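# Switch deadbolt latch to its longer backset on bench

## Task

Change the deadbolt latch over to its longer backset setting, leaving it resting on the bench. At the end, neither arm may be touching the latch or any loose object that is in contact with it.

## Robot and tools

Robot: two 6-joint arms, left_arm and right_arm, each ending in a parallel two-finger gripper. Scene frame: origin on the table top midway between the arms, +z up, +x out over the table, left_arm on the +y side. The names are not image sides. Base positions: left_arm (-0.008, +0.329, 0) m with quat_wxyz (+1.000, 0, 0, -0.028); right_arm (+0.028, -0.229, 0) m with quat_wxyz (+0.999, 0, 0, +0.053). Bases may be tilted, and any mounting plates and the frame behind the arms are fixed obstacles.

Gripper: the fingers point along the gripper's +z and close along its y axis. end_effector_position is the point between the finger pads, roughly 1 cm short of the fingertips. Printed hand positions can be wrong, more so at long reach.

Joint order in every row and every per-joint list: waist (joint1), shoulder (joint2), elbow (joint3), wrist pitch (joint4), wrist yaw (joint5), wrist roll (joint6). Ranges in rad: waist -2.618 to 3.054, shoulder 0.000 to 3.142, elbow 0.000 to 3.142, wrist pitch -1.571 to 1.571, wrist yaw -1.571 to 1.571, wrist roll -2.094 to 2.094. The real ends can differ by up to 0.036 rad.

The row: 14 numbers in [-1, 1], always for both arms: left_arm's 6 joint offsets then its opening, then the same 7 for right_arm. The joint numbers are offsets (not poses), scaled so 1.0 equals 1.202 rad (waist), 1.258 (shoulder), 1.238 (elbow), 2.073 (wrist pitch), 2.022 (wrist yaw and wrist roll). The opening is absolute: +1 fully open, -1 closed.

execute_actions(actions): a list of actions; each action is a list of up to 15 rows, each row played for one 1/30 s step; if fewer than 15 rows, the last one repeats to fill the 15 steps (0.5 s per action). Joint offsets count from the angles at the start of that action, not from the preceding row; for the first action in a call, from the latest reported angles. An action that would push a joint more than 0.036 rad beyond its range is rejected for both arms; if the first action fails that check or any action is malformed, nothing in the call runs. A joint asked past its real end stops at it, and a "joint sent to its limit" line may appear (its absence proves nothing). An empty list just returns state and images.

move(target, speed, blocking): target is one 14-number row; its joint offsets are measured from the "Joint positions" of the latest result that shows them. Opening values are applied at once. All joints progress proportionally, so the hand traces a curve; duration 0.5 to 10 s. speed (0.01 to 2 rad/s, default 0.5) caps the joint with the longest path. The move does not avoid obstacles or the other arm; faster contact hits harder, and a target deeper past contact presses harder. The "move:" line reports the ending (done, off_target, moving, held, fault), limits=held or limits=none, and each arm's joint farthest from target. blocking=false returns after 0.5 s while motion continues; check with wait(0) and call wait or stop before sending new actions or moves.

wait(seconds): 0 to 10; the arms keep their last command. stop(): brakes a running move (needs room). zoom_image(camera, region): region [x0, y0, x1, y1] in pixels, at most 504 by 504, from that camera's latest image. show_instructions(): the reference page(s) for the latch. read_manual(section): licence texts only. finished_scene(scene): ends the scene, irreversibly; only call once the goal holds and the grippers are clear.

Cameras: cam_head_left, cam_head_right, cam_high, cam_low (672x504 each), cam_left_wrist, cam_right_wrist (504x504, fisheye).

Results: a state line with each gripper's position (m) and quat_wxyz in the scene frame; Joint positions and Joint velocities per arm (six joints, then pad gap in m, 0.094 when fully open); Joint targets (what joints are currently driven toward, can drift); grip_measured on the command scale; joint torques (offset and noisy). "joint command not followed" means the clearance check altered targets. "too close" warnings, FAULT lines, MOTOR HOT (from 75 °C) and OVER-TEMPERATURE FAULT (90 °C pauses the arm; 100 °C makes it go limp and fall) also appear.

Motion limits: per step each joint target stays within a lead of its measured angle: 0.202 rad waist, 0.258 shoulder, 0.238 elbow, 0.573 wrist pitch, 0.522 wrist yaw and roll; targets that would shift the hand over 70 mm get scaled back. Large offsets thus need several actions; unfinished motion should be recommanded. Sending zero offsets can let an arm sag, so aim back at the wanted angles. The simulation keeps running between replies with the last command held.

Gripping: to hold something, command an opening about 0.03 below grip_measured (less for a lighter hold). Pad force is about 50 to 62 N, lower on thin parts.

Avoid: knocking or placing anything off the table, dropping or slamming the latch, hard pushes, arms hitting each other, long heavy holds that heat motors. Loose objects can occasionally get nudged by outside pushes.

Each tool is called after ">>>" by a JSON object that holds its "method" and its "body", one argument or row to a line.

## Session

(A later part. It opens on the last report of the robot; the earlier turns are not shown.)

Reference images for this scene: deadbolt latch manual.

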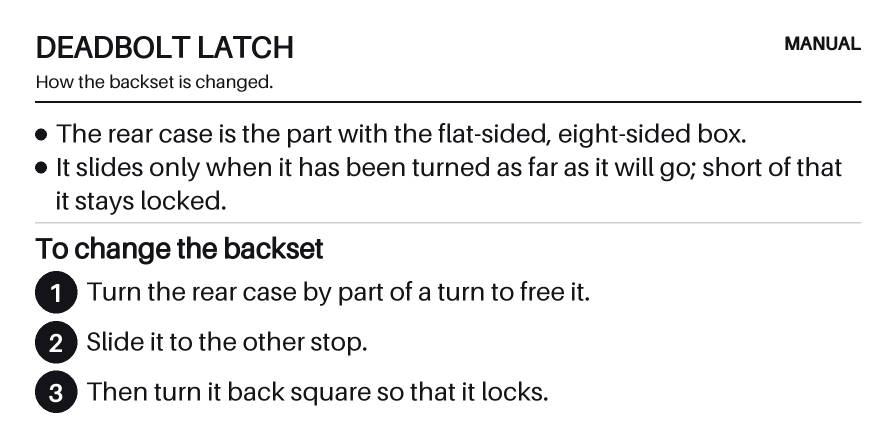

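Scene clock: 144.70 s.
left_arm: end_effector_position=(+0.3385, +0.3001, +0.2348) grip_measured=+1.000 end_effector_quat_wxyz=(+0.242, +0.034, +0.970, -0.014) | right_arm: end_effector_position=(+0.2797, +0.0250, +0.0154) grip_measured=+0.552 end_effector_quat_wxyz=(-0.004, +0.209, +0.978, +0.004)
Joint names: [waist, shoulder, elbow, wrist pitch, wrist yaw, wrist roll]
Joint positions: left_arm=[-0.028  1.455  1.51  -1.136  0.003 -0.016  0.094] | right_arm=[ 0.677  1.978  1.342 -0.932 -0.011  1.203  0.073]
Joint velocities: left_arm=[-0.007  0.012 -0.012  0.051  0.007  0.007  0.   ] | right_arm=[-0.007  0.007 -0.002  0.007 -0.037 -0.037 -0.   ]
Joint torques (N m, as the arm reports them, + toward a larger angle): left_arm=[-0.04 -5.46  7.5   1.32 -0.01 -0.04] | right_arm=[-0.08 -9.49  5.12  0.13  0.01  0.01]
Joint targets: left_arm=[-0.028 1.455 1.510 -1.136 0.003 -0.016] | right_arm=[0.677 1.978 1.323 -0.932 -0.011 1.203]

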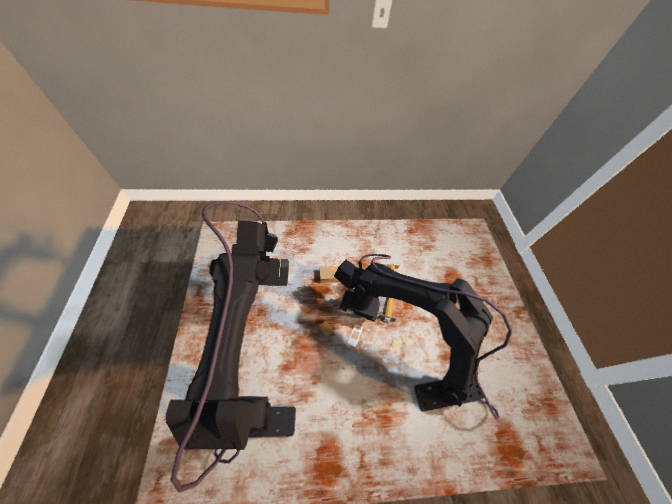

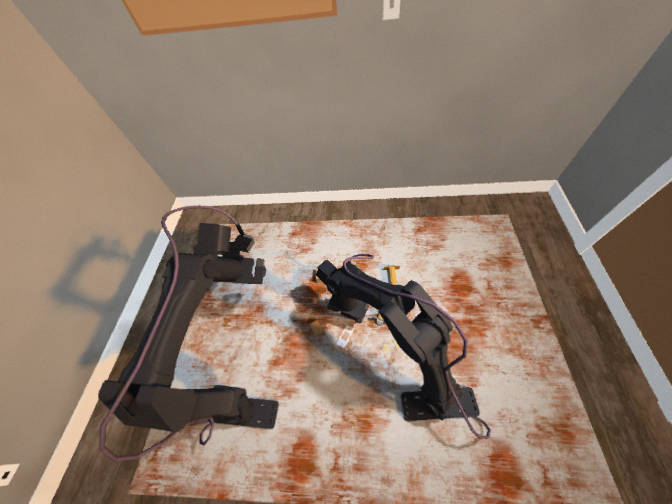

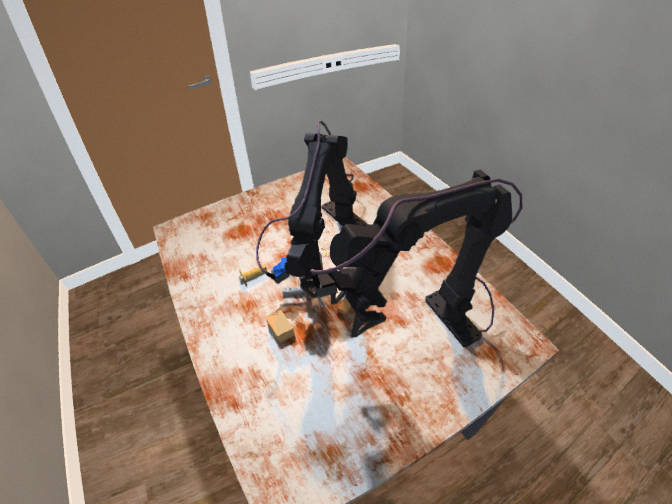

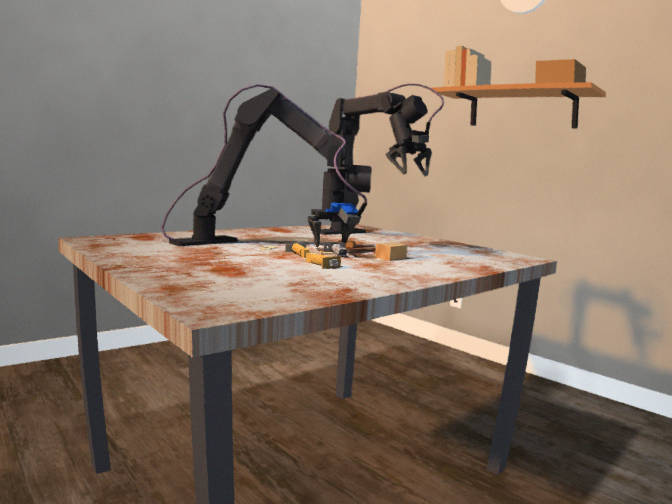

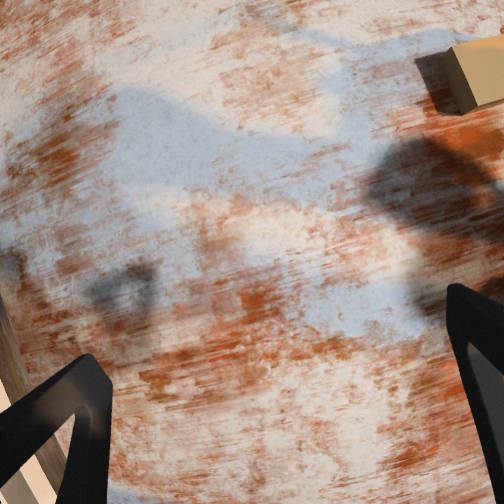

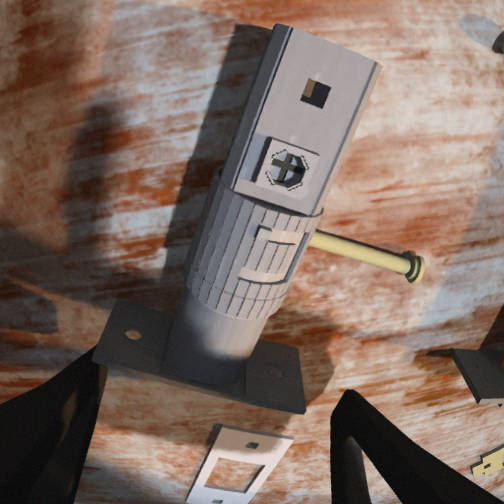

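>>> {"method": "execute_actions", "body": {
  "actions": [
    [[0,0,0,0,0,0,0.9,0,0,0,0,0,0,0.55]]
  ]
}}

Scene clock: 165.70 s.
left_arm: end_effector_position=(+0.3385, +0.3001, +0.2348) grip_measured=+0.902 end_effector_quat_wxyz=(+0.242, +0.034, +0.970, -0.014) | right_arm: end_effector_position=(+0.2797, +0.0250, +0.0154) grip_measured=+0.552 end_effector_quat_wxyz=(-0.004, +0.209, +0.978, +0.004)
Joint names: [waist, shoulder, elbow, wrist pitch, wrist yaw, wrist roll]
Joint positions: left_arm=[-0.028  1.455  1.51  -1.136  0.003 -0.016  0.089] | right_arm=[ 0.677  1.978  1.342 -0.932 -0.011  1.203  0.073]
Joint velocities: left_arm=[ 0.002 -0.017 -0.002  0.066 -0.022  0.037  0.   ] | right_arm=[-0.017  0.017 -0.007 -0.066 -0.051  0.022 -0.   ]
Joint torques (N m, as the arm reports them, + toward a larger angle): left_arm=[-0.02 -5.44  7.48  1.32 -0.02 -0.04] | right_arm=[-0.07 -9.65  6.46  0.11  0.01 -0.03]
Joint targets: left_arm=[-0.028 1.455 1.510 -1.136 0.003 -0.016] | right_arm=[0.677 1.978 1.342 -0.932 -0.011 1.203]

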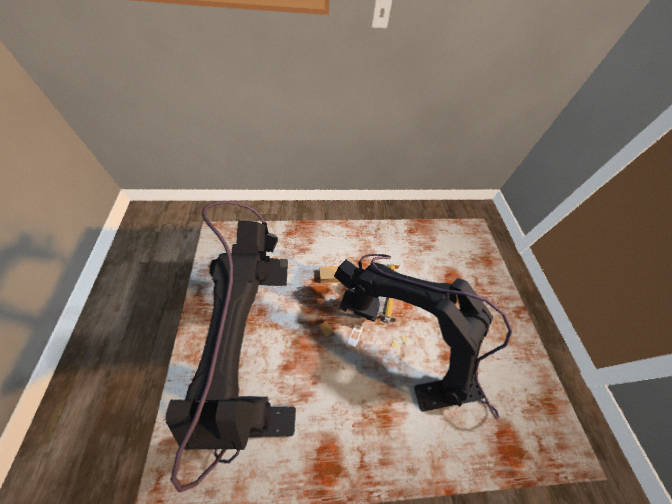

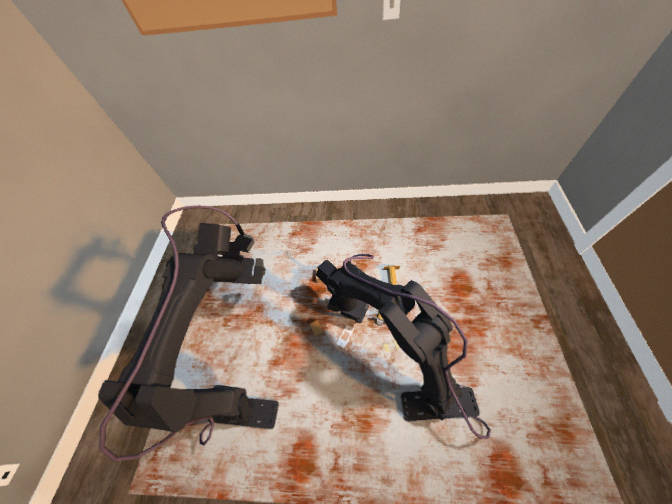

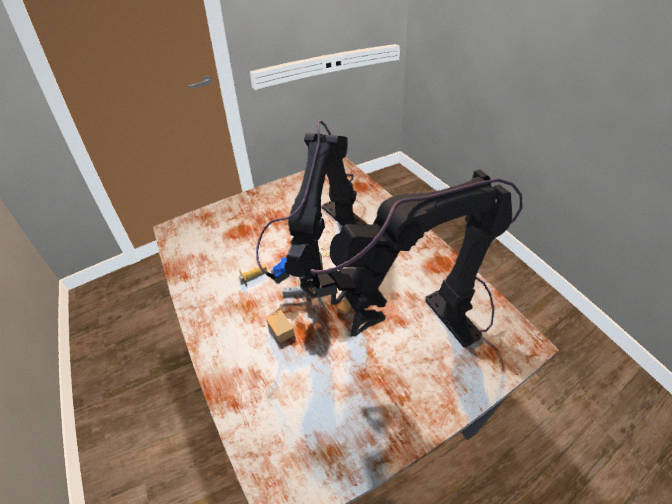

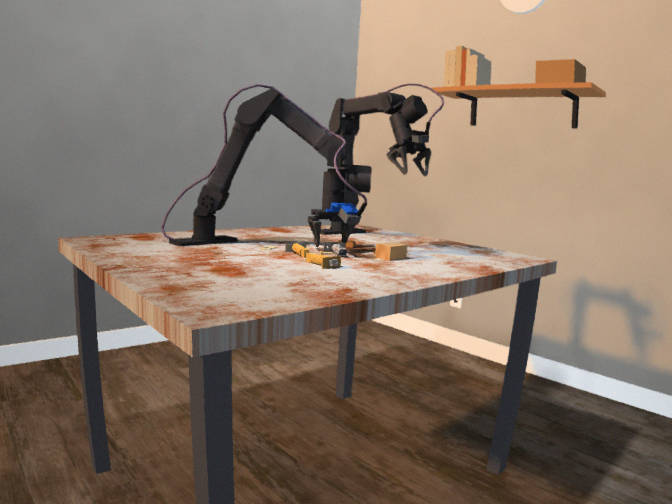

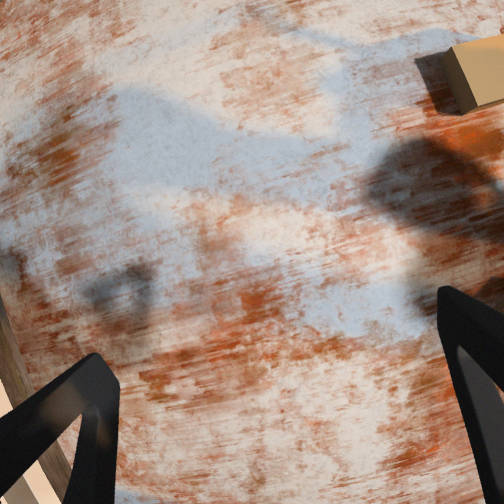

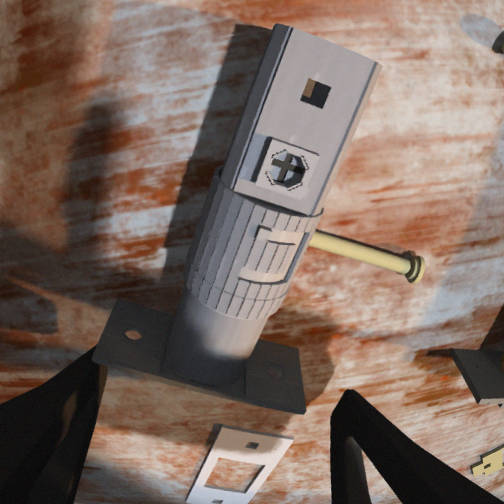

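>>> {"method": "execute_actions", "body": {
  "actions": [
    [[0,0,0,0,0,0,0.9,0,0,0,0,0,0,0.95]],
    [[0,0,0,0,0,0,0.9,-0.039,0.022,0.045,-0.005,0,-0.02,0.95]],
    [[0,0,0,0,0,0,0.9,0,0,0,0,0,0,0.95]]
  ]
}}

Scene clock: 197.20 s.
left_arm: end_effector_position=(+0.3385, +0.3001, +0.2348) grip_measured=+0.902 end_effector_quat_wxyz=(+0.242, +0.034, +0.970, -0.014) | right_arm: end_effector_position=(+0.2960, +0.0186, +0.0188) grip_measured=+0.948 end_effector_quat_wxyz=(-0.000, +0.216, +0.976, +0.010)
Joint names: [waist, shoulder, elbow, wrist pitch, wrist yaw, wrist roll]
Joint positions: left_arm=[-0.028  1.455  1.51  -1.136  0.003 -0.016  0.089] | right_arm=[ 0.633  1.986  1.369 -0.937 -0.013  1.174  0.092]
Joint velocities: left_arm=[-0.012  0.002  0.002  0.022 -0.051  0.022  0.001] | right_arm=[-0.002  0.002 -0.012  0.022 -0.007  0.037 -0.   ]
Joint torques (N m, as the arm reports them, + toward a larger angle): left_arm=[-0.05 -5.4   7.52  1.33 -0.02 -0.03] | right_arm=[-0.09 -9.66  6.73  0.17  0.01 -0.01]
Joint targets: left_arm=[-0.028 1.455 1.510 -1.136 0.003 -0.016] | right_arm=[0.633 1.986 1.369 -0.937 -0.013 1.174]

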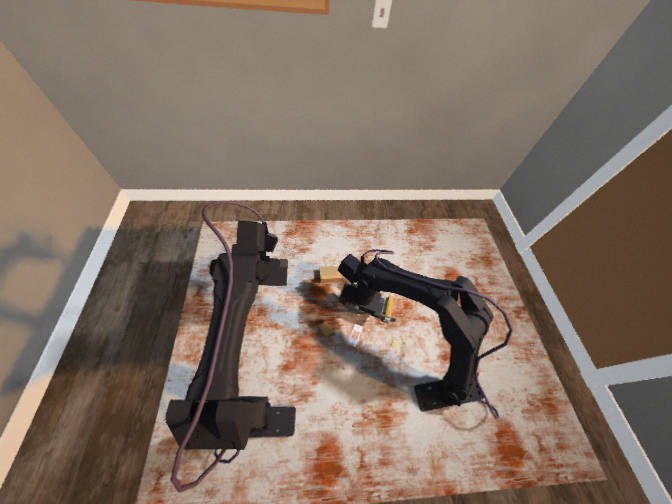

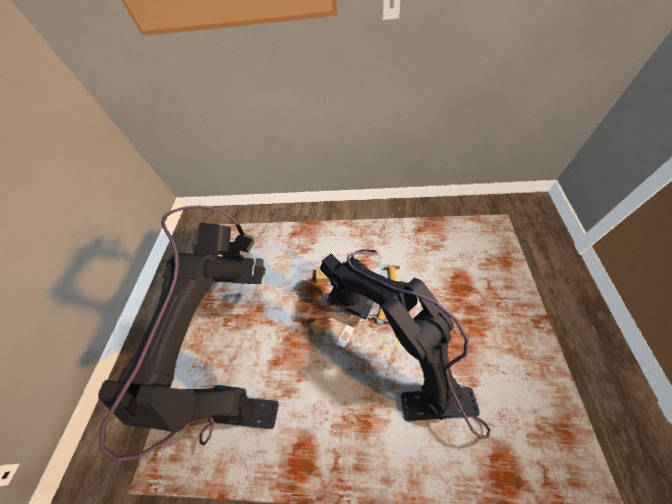

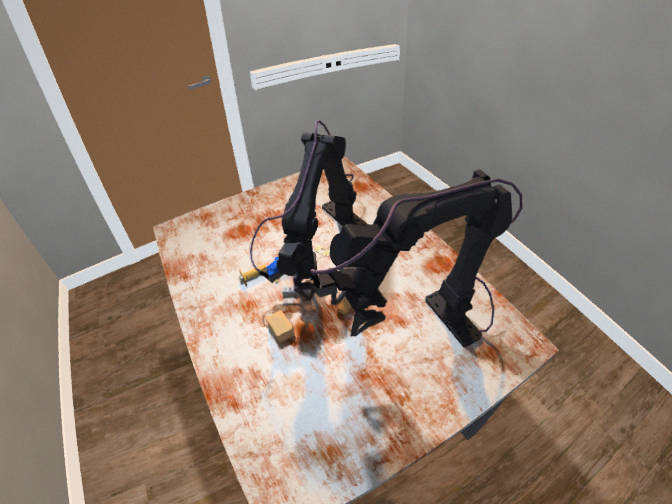

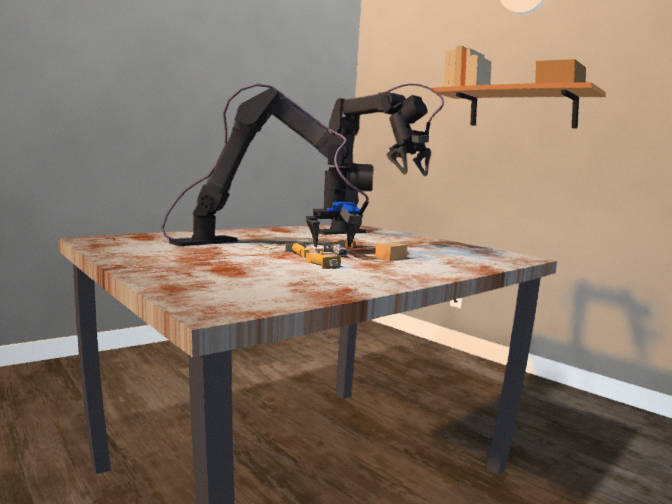

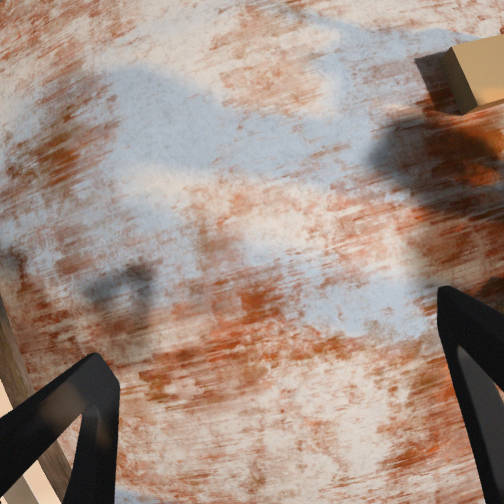

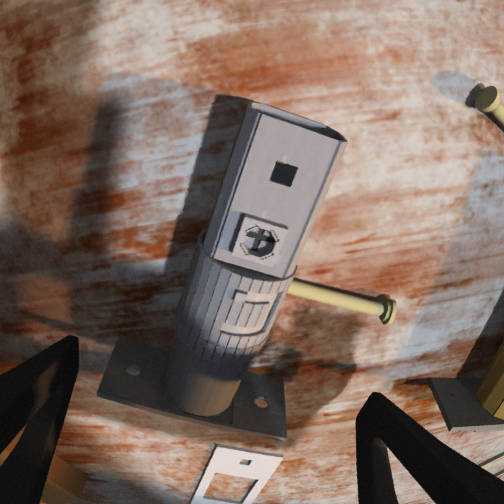

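>>> {"method": "execute_actions", "body": {
  "actions": [
    [[0,0,0,0,0,0,0.9,0.07,0,0,0,0,0.04,0.95]],
    [[0,0,0,0,0,0,0.9,0,0.018,-0.012,0.014,0,0,0.95]],
    [[0,0,0,0,0,0,0.9,0,0,0,0,0,0,0.95]]
  ]
}}

>>> {"method": "zoom_image", "body": {
  "camera": "cam_low",
  "region": [260,190,420,280]
}}

Scene clock: 218.83 s.
left_arm: end_effector_position=(+0.3385, +0.3001, +0.2348) grip_measured=+0.902 end_effector_quat_wxyz=(+0.242, +0.034, +0.970, -0.014) | right_arm: end_effector_position=(+0.2759, +0.0458, +0.0189) grip_measured=+0.948 end_effector_quat_wxyz=(+0.004, +0.205, +0.979, +0.020)
Joint names: [waist, shoulder, elbow, wrist pitch, wrist yaw, wrist roll]
Joint positions: left_arm=[-0.028  1.455  1.51  -1.136  0.003 -0.016  0.089] | right_arm=[ 0.723  1.986  1.369 -0.916 -0.014  1.242  0.092]
Joint velocities: left_arm=[-0.012  0.002 -0.002 -0.037 -0.066  0.022 -0.   ] | right_arm=[ 0.012 -0.007  0.012  0.022  0.022  0.022 -0.   ]
Joint torques (N m, as the arm reports them, + toward a larger angle): left_arm=[-0.01 -5.42  7.5   1.33  0.   -0.05] | right_arm=[ 0.14 -9.79  6.71  0.17  0.03  0.06]
Joint targets: left_arm=[-0.028 1.455 1.510 -1.136 0.003 -0.016] | right_arm=[0.723 1.986 1.369 -0.916 -0.014 1.242]

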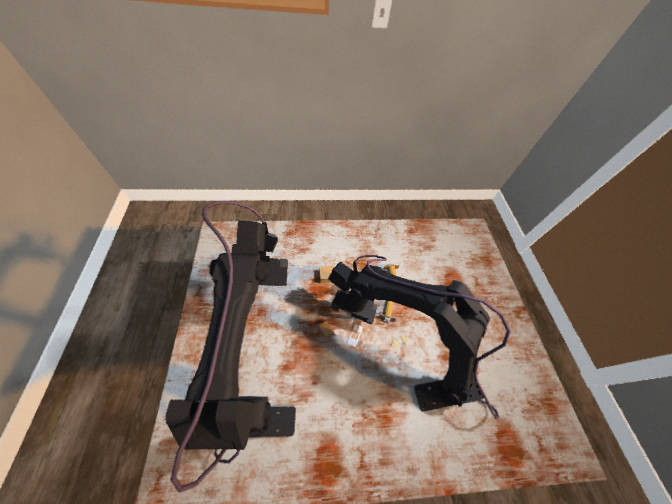

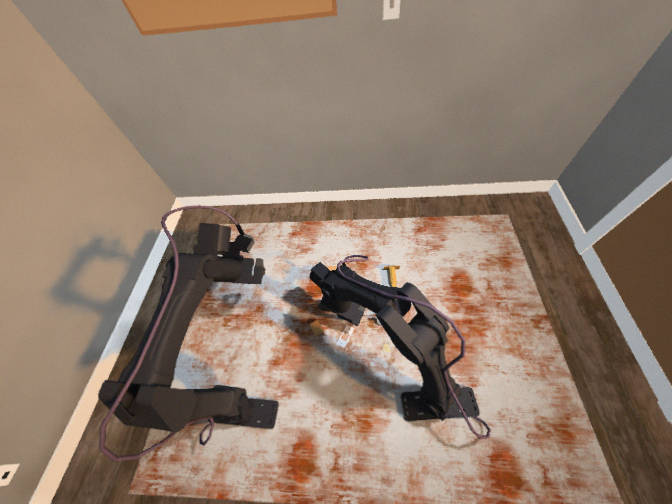

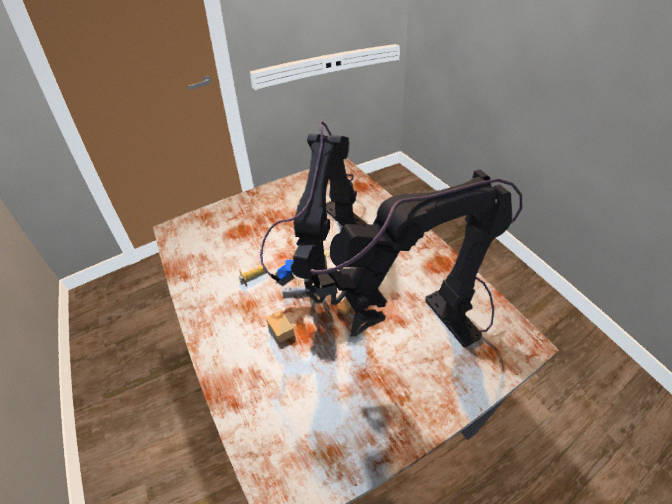

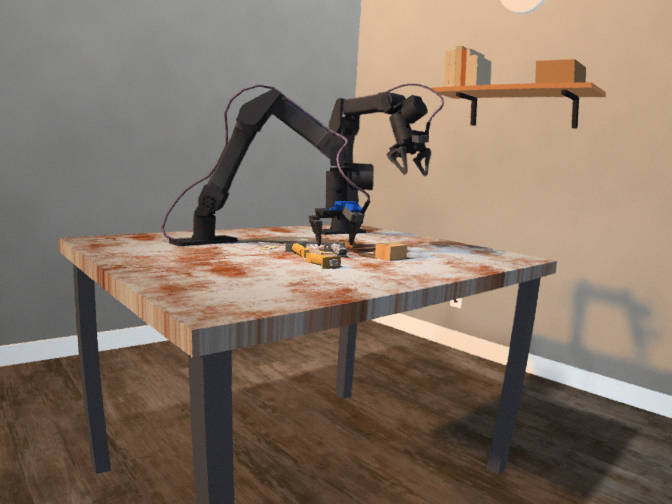

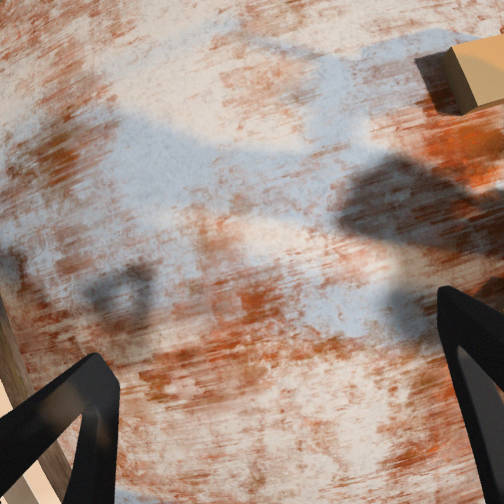

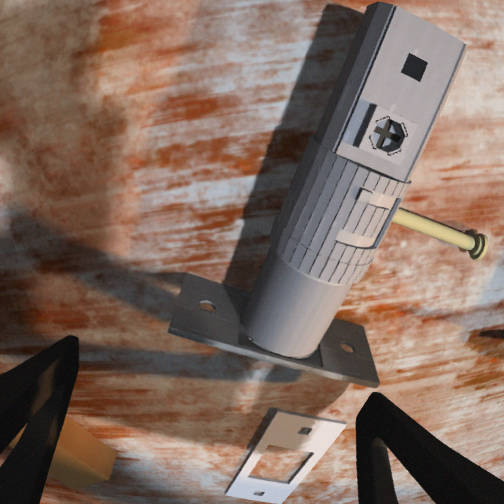

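Region (260, 190, 420, 280) of cam_low's 672x504 image, scaled by 3.150, with more detail than that image has; it fills the top 284 rows of this view, and the rest is white.

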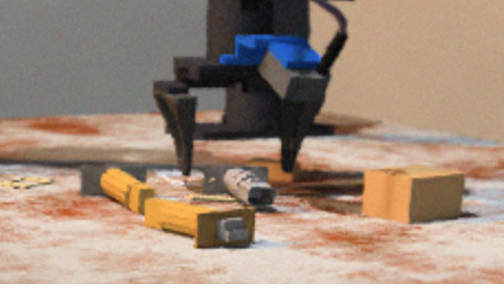

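>>> {"method": "execute_actions", "body": {
  "actions": [
    [[0,0,0,0,0,0,0.9,-0.018,-0.04,-0.06,0.01,0,0.04,0.95]],
    [[0,0,0,0,0,0,0.9,0,0,0,0,0,0,0.95]]
  ]
}}

Scene clock: 230.10 s.
left_arm: end_effector_position=(+0.3385, +0.3001, +0.2348) grip_measured=+0.902 end_effector_quat_wxyz=(+0.242, +0.034, +0.970, -0.014) | right_arm: end_effector_position=(+0.2727, +0.0350, +0.0180) grip_measured=+0.948 end_effector_quat_wxyz=(+0.002, +0.245, +0.969, +0.018)
Joint names: [waist, shoulder, elbow, wrist pitch, wrist yaw, wrist roll]
Joint positions: left_arm=[-0.028  1.455  1.51  -1.136  0.003 -0.016  0.089] | right_arm=[ 0.709  1.955  1.32  -0.901 -0.014  1.31   0.092]
Joint velocities: left_arm=[-0.007  0.007 -0.012 -0.022 -0.051 -0.022 -0.   ] | right_arm=[ 0.007 -0.017 -0.017 -0.11   0.007  0.007 -0.001]
Joint torques (N m, as the arm reports them, + toward a larger angle): left_arm=[ 0.02 -5.4   7.47  1.32  0.   -0.05] | right_arm=[-0.06 -9.54  6.49  0.2  -0.03  0.03]
Joint targets: left_arm=[-0.028 1.455 1.510 -1.136 0.003 -0.016] | right_arm=[0.709 1.955 1.320 -0.901 -0.014 1.310]

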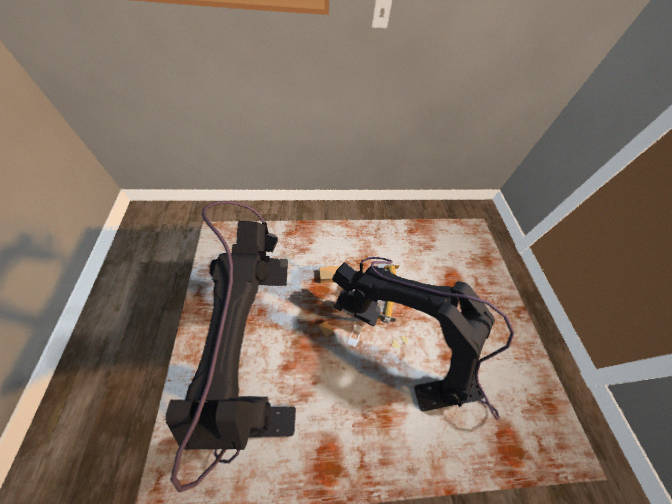

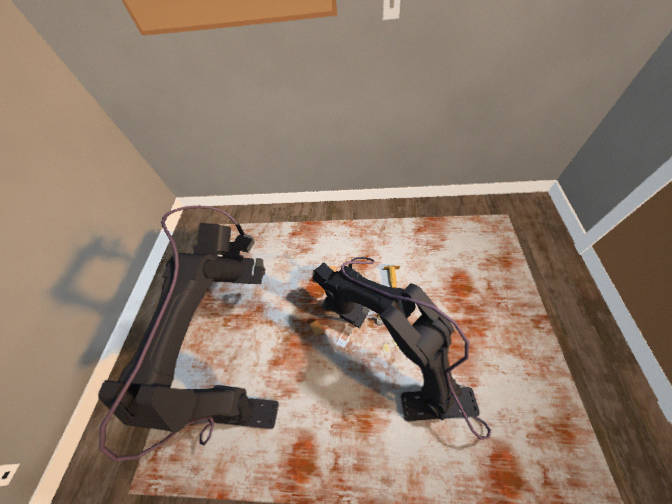

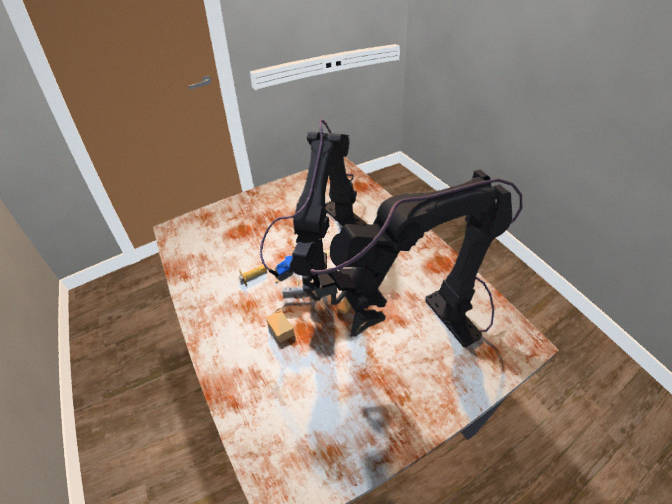

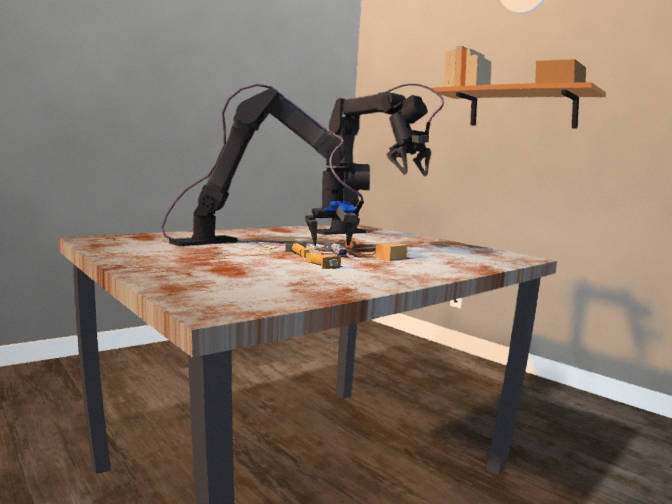

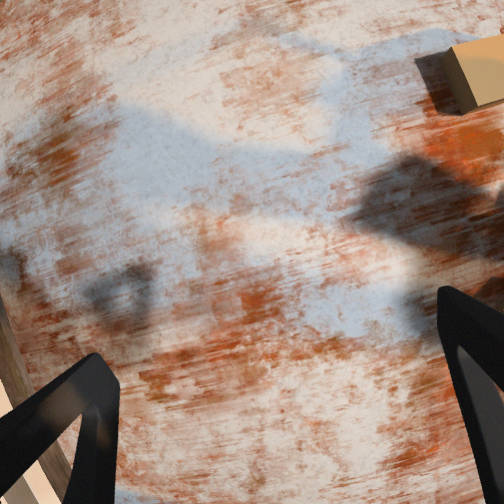

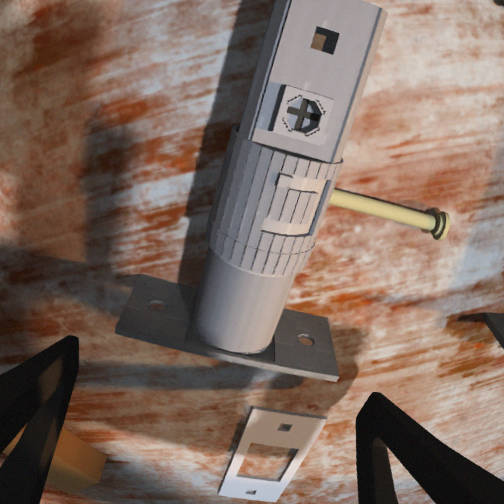

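>>> {"method": "execute_actions", "body": {
  "actions": [
    [[0,0,0,0,0,0,0.9,0,0.022,-0.04,0.022,0,0,0.95]],
    [[0,0,0,0,0,0,0.9,0,0,0,0,0,0,0.95]]
  ]
}}

Scene clock: 236.00 s.
left_arm: end_effector_position=(+0.3385, +0.3001, +0.2348) grip_measured=+0.902 end_effector_quat_wxyz=(+0.242, +0.034, +0.970, -0.014) | right_arm: end_effector_position=(+0.2720, +0.0343, +0.0082) grip_measured=+0.948 end_effector_quat_wxyz=(+0.002, +0.245, +0.969, +0.018)
Joint names: [waist, shoulder, elbow, wrist pitch, wrist yaw, wrist roll]
Joint positions: left_arm=[-0.028  1.455  1.51  -1.136  0.003 -0.016  0.089] | right_arm=[ 0.709  1.967  1.294 -0.864 -0.014  1.31   0.092]
Joint velocities: left_arm=[ 0.002  0.012  0.007 -0.037  0.022 -0.037 -0.   ] | right_arm=[ 0.002 -0.012 -0.002 -0.007  0.007  0.022 -0.001]
Joint torques (N m, as the arm reports them, + toward a larger angle): left_arm=[-0.03 -5.37  7.45  1.34  0.   -0.04] | right_arm=[-0.08 -9.63  6.51  0.24 -0.03  0.02]
Joint targets: left_arm=[-0.028 1.455 1.510 -1.136 0.003 -0.016] | right_arm=[0.709 1.967 1.294 -0.864 -0.014 1.310]

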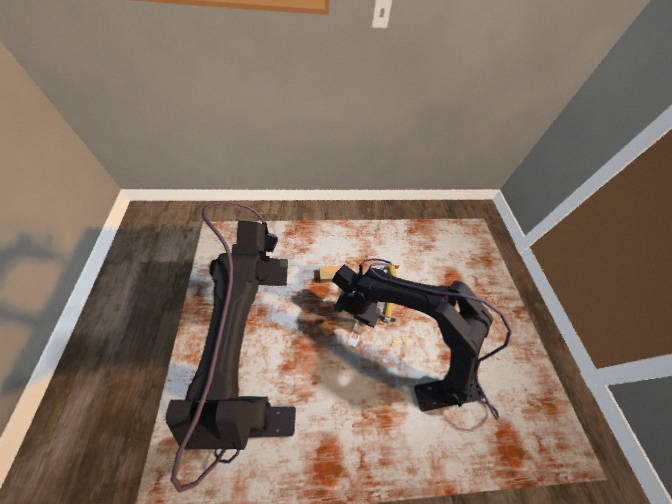

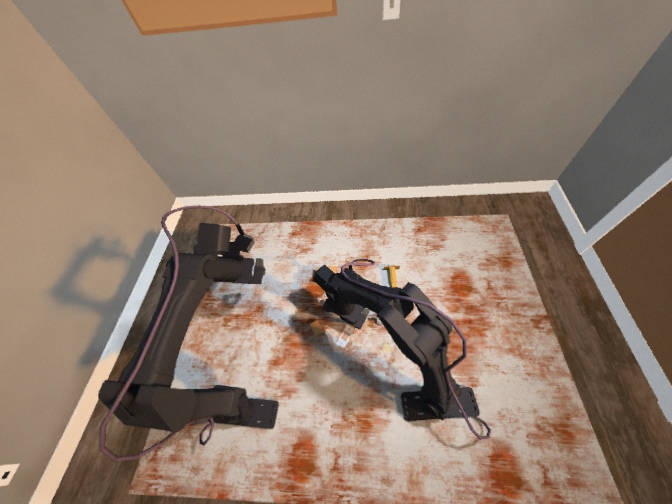

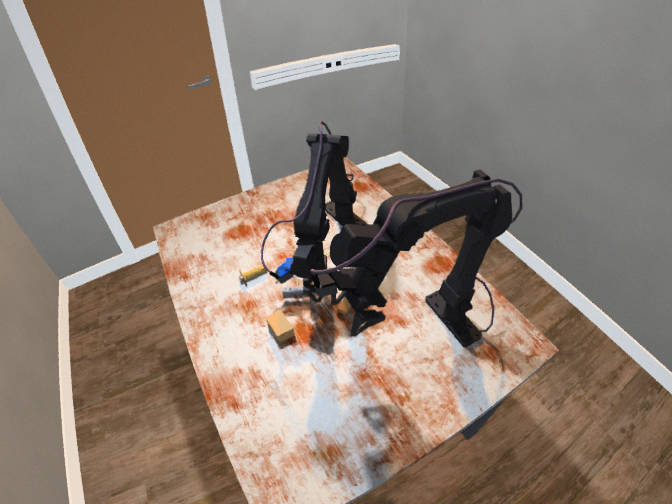

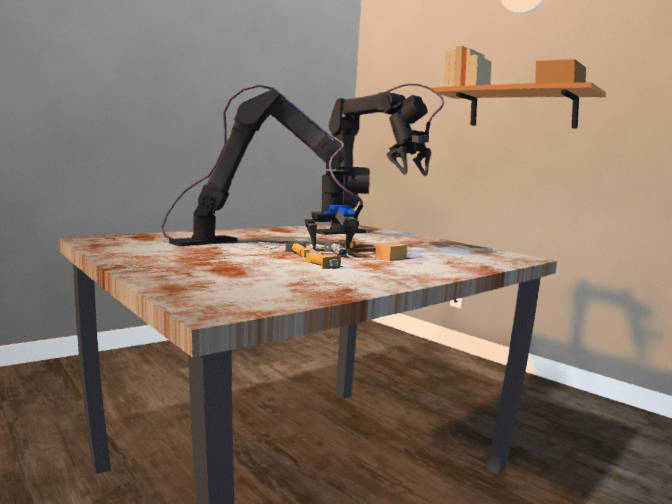

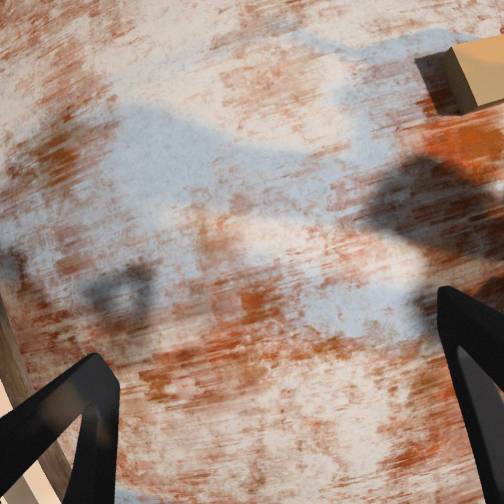

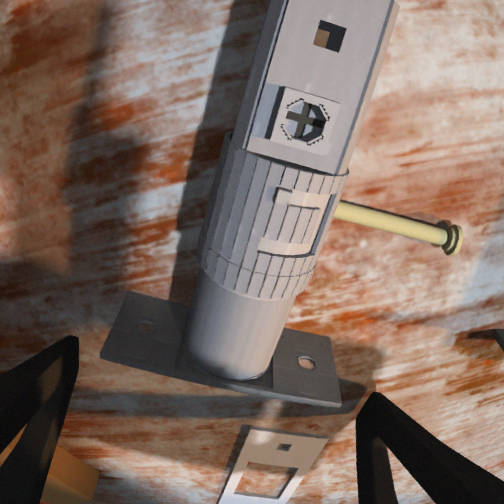

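>>> {"method": "execute_actions", "body": {
  "actions": [
    [[0,0,0,0,0,0,0.9,0,0,0,0,0,0,0.5]],
    [[0,0,0,0,0,0,0.9,0,0,0,0,0,0,0.1]],
    [[0,0,0,0,0,0,0.9,0,0,0,0,0,0,0.1]]
  ]
}}

Scene clock: 243.37 s.
left_arm: end_effector_position=(+0.3385, +0.3001, +0.2348) grip_measured=+0.902 end_effector_quat_wxyz=(+0.242, +0.034, +0.970, -0.014) | right_arm: end_effector_position=(+0.2720, +0.0343, +0.0082) grip_measured=+0.102 end_effector_quat_wxyz=(+0.002, +0.245, +0.969, +0.018)
Joint names: [waist, shoulder, elbow, wrist pitch, wrist yaw, wrist roll]
Joint positions: left_arm=[-0.028  1.455  1.51  -1.136  0.003 -0.016  0.089] | right_arm=[ 0.709  1.967  1.294 -0.864 -0.014  1.31   0.052]
Joint velocities: left_arm=[-0.007 -0.007 -0.022 -0.095 -0.051 -0.007 -0.001] | right_arm=[-0.007 -0.007  0.007 -0.022 -0.007 -0.095  0.   ]
Joint torques (N m, as the arm reports them, + toward a larger angle): left_arm=[-0.05 -5.44  7.54  1.32 -0.01 -0.04] | right_arm=[-0.04 -9.47  6.51  0.23  0.    0.02]
Joint targets: left_arm=[-0.028 1.455 1.510 -1.136 0.003 -0.016] | right_arm=[0.709 1.967 1.294 -0.864 -0.014 1.310]

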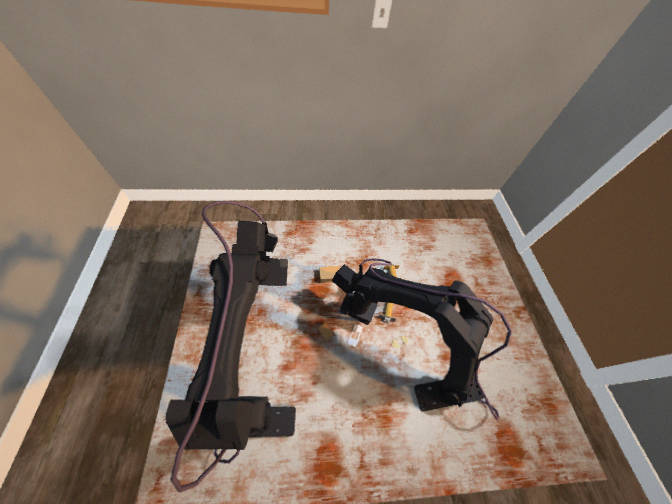

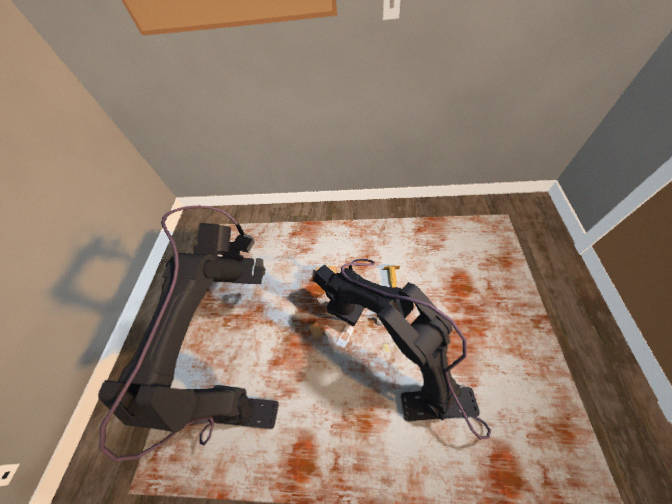

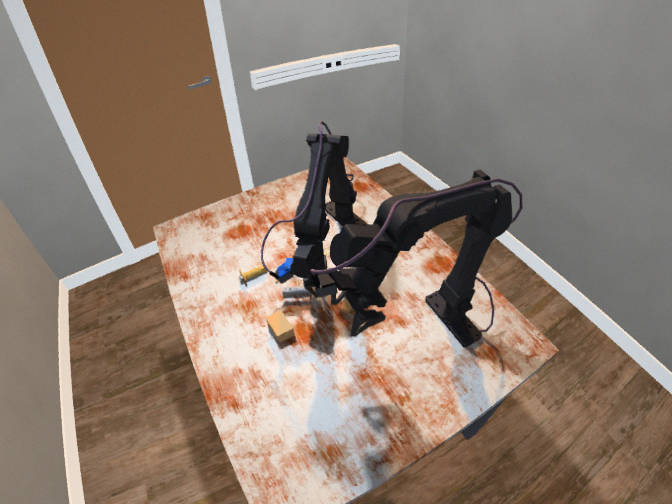

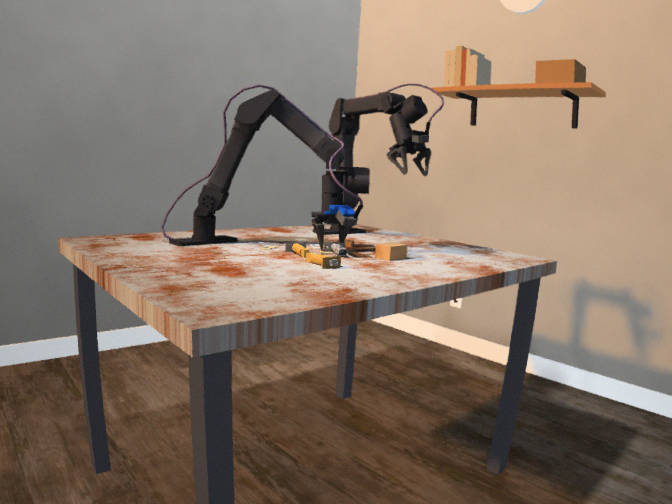

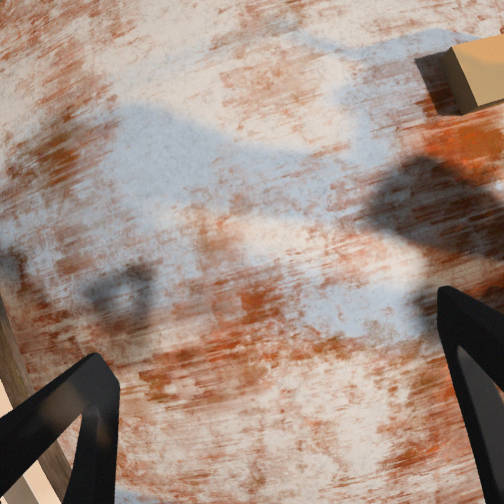

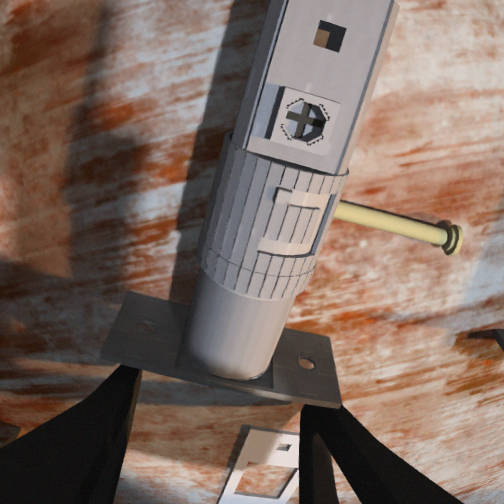

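>>> {"method": "execute_actions", "body": {
  "actions": [
    [[0,0,0,0,0,0,0.9,0,0,0,0,0,0,0.95]],
    [[0,0,0,0,0,0,0.9,-0.033,0.016,0.032,-0.004,0,-0.015,0.95]],
    [[0,0,0,0,0,0,0.9,0,0,0,0,0,0,0.95]],
    [[0,0,0,0,0,0,0.9,0,0,0,0,0,0,0.5]],
    [[0,0,0,0,0,0,0.9,0,0,0,0,0,0,0.1]],
    [[0,0,0,0,0,0,0.9,0,0,0,0,0,0,0.1]]
  ]
}}

Scene clock: 254.67 s.
left_arm: end_effector_position=(+0.3385, +0.3001, +0.2348) grip_measured=+0.902 end_effector_quat_wxyz=(+0.242, +0.034, +0.970, -0.014) | right_arm: end_effector_position=(+0.2813, +0.0260, +0.0082) grip_measured=+0.102 end_effector_quat_wxyz=(+0.002, +0.253, +0.967, +0.019)
Joint names: [waist, shoulder, elbow, wrist pitch, wrist yaw, wrist roll]
Joint positions: left_arm=[-0.028  1.455  1.51  -1.136  0.003 -0.016  0.089] | right_arm=[ 0.674  1.967  1.294 -0.863 -0.016  1.291  0.052]
Joint velocities: left_arm=[-0.002 -0.007 -0.017  0.007 -0.139 -0.022  0.001] | right_arm=[ 0.002  0.002 -0.002  0.007 -0.037 -0.007  0.   ]
Joint torques (N m, as the arm reports them, + toward a larger angle): left_arm=[-0.02 -5.41  7.46  1.34  0.   -0.04] | right_arm=[-0.04 -9.43  6.53  0.21 -0.03 -0.03]
Joint targets: left_arm=[-0.028 1.455 1.510 -1.136 0.003 -0.016] | right_arm=[0.674 1.967 1.294 -0.863 -0.016 1.291]

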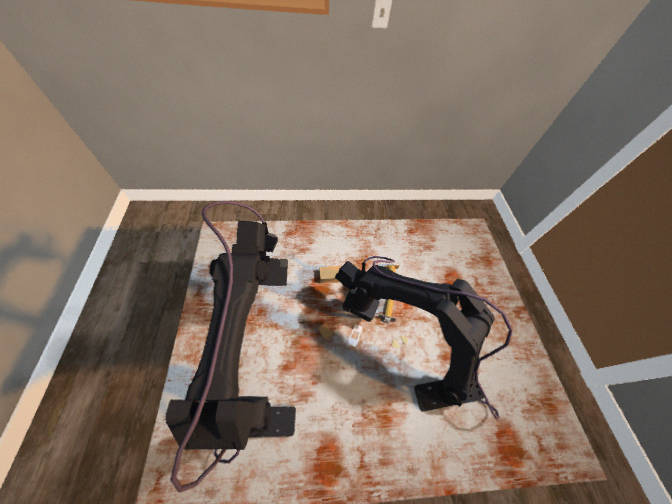

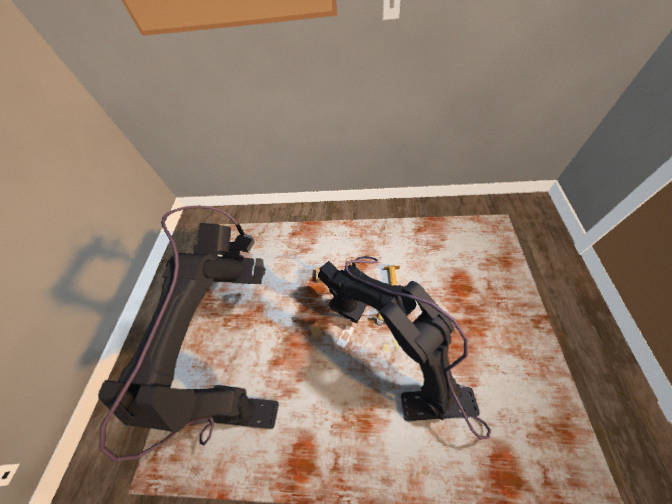

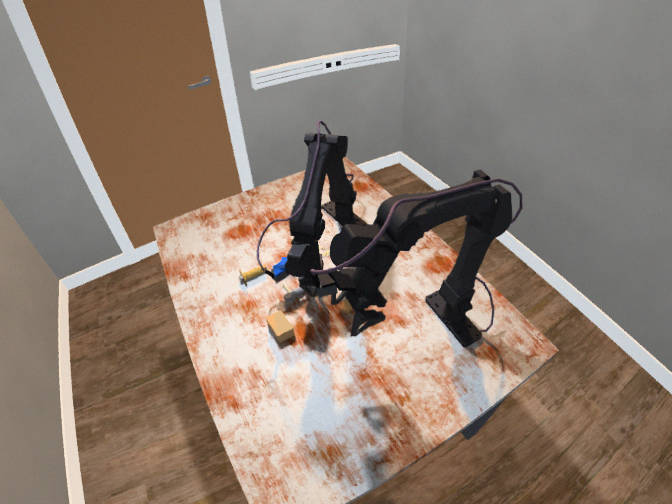

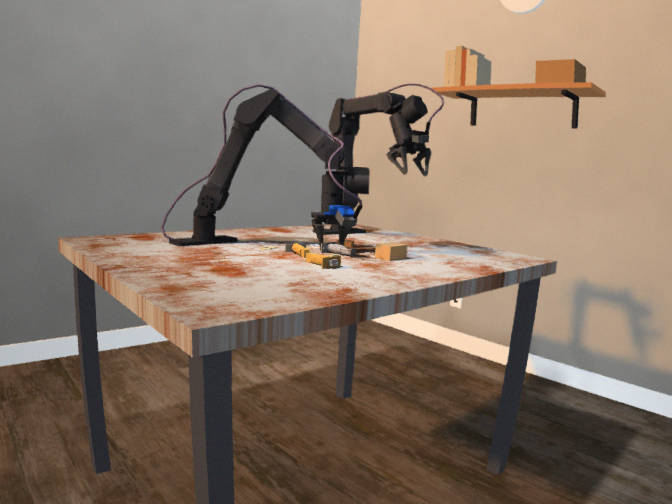

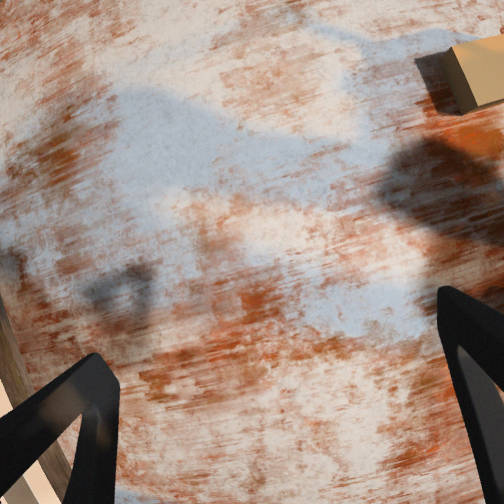

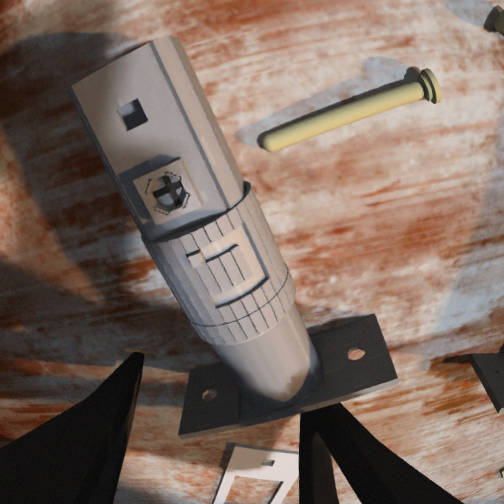

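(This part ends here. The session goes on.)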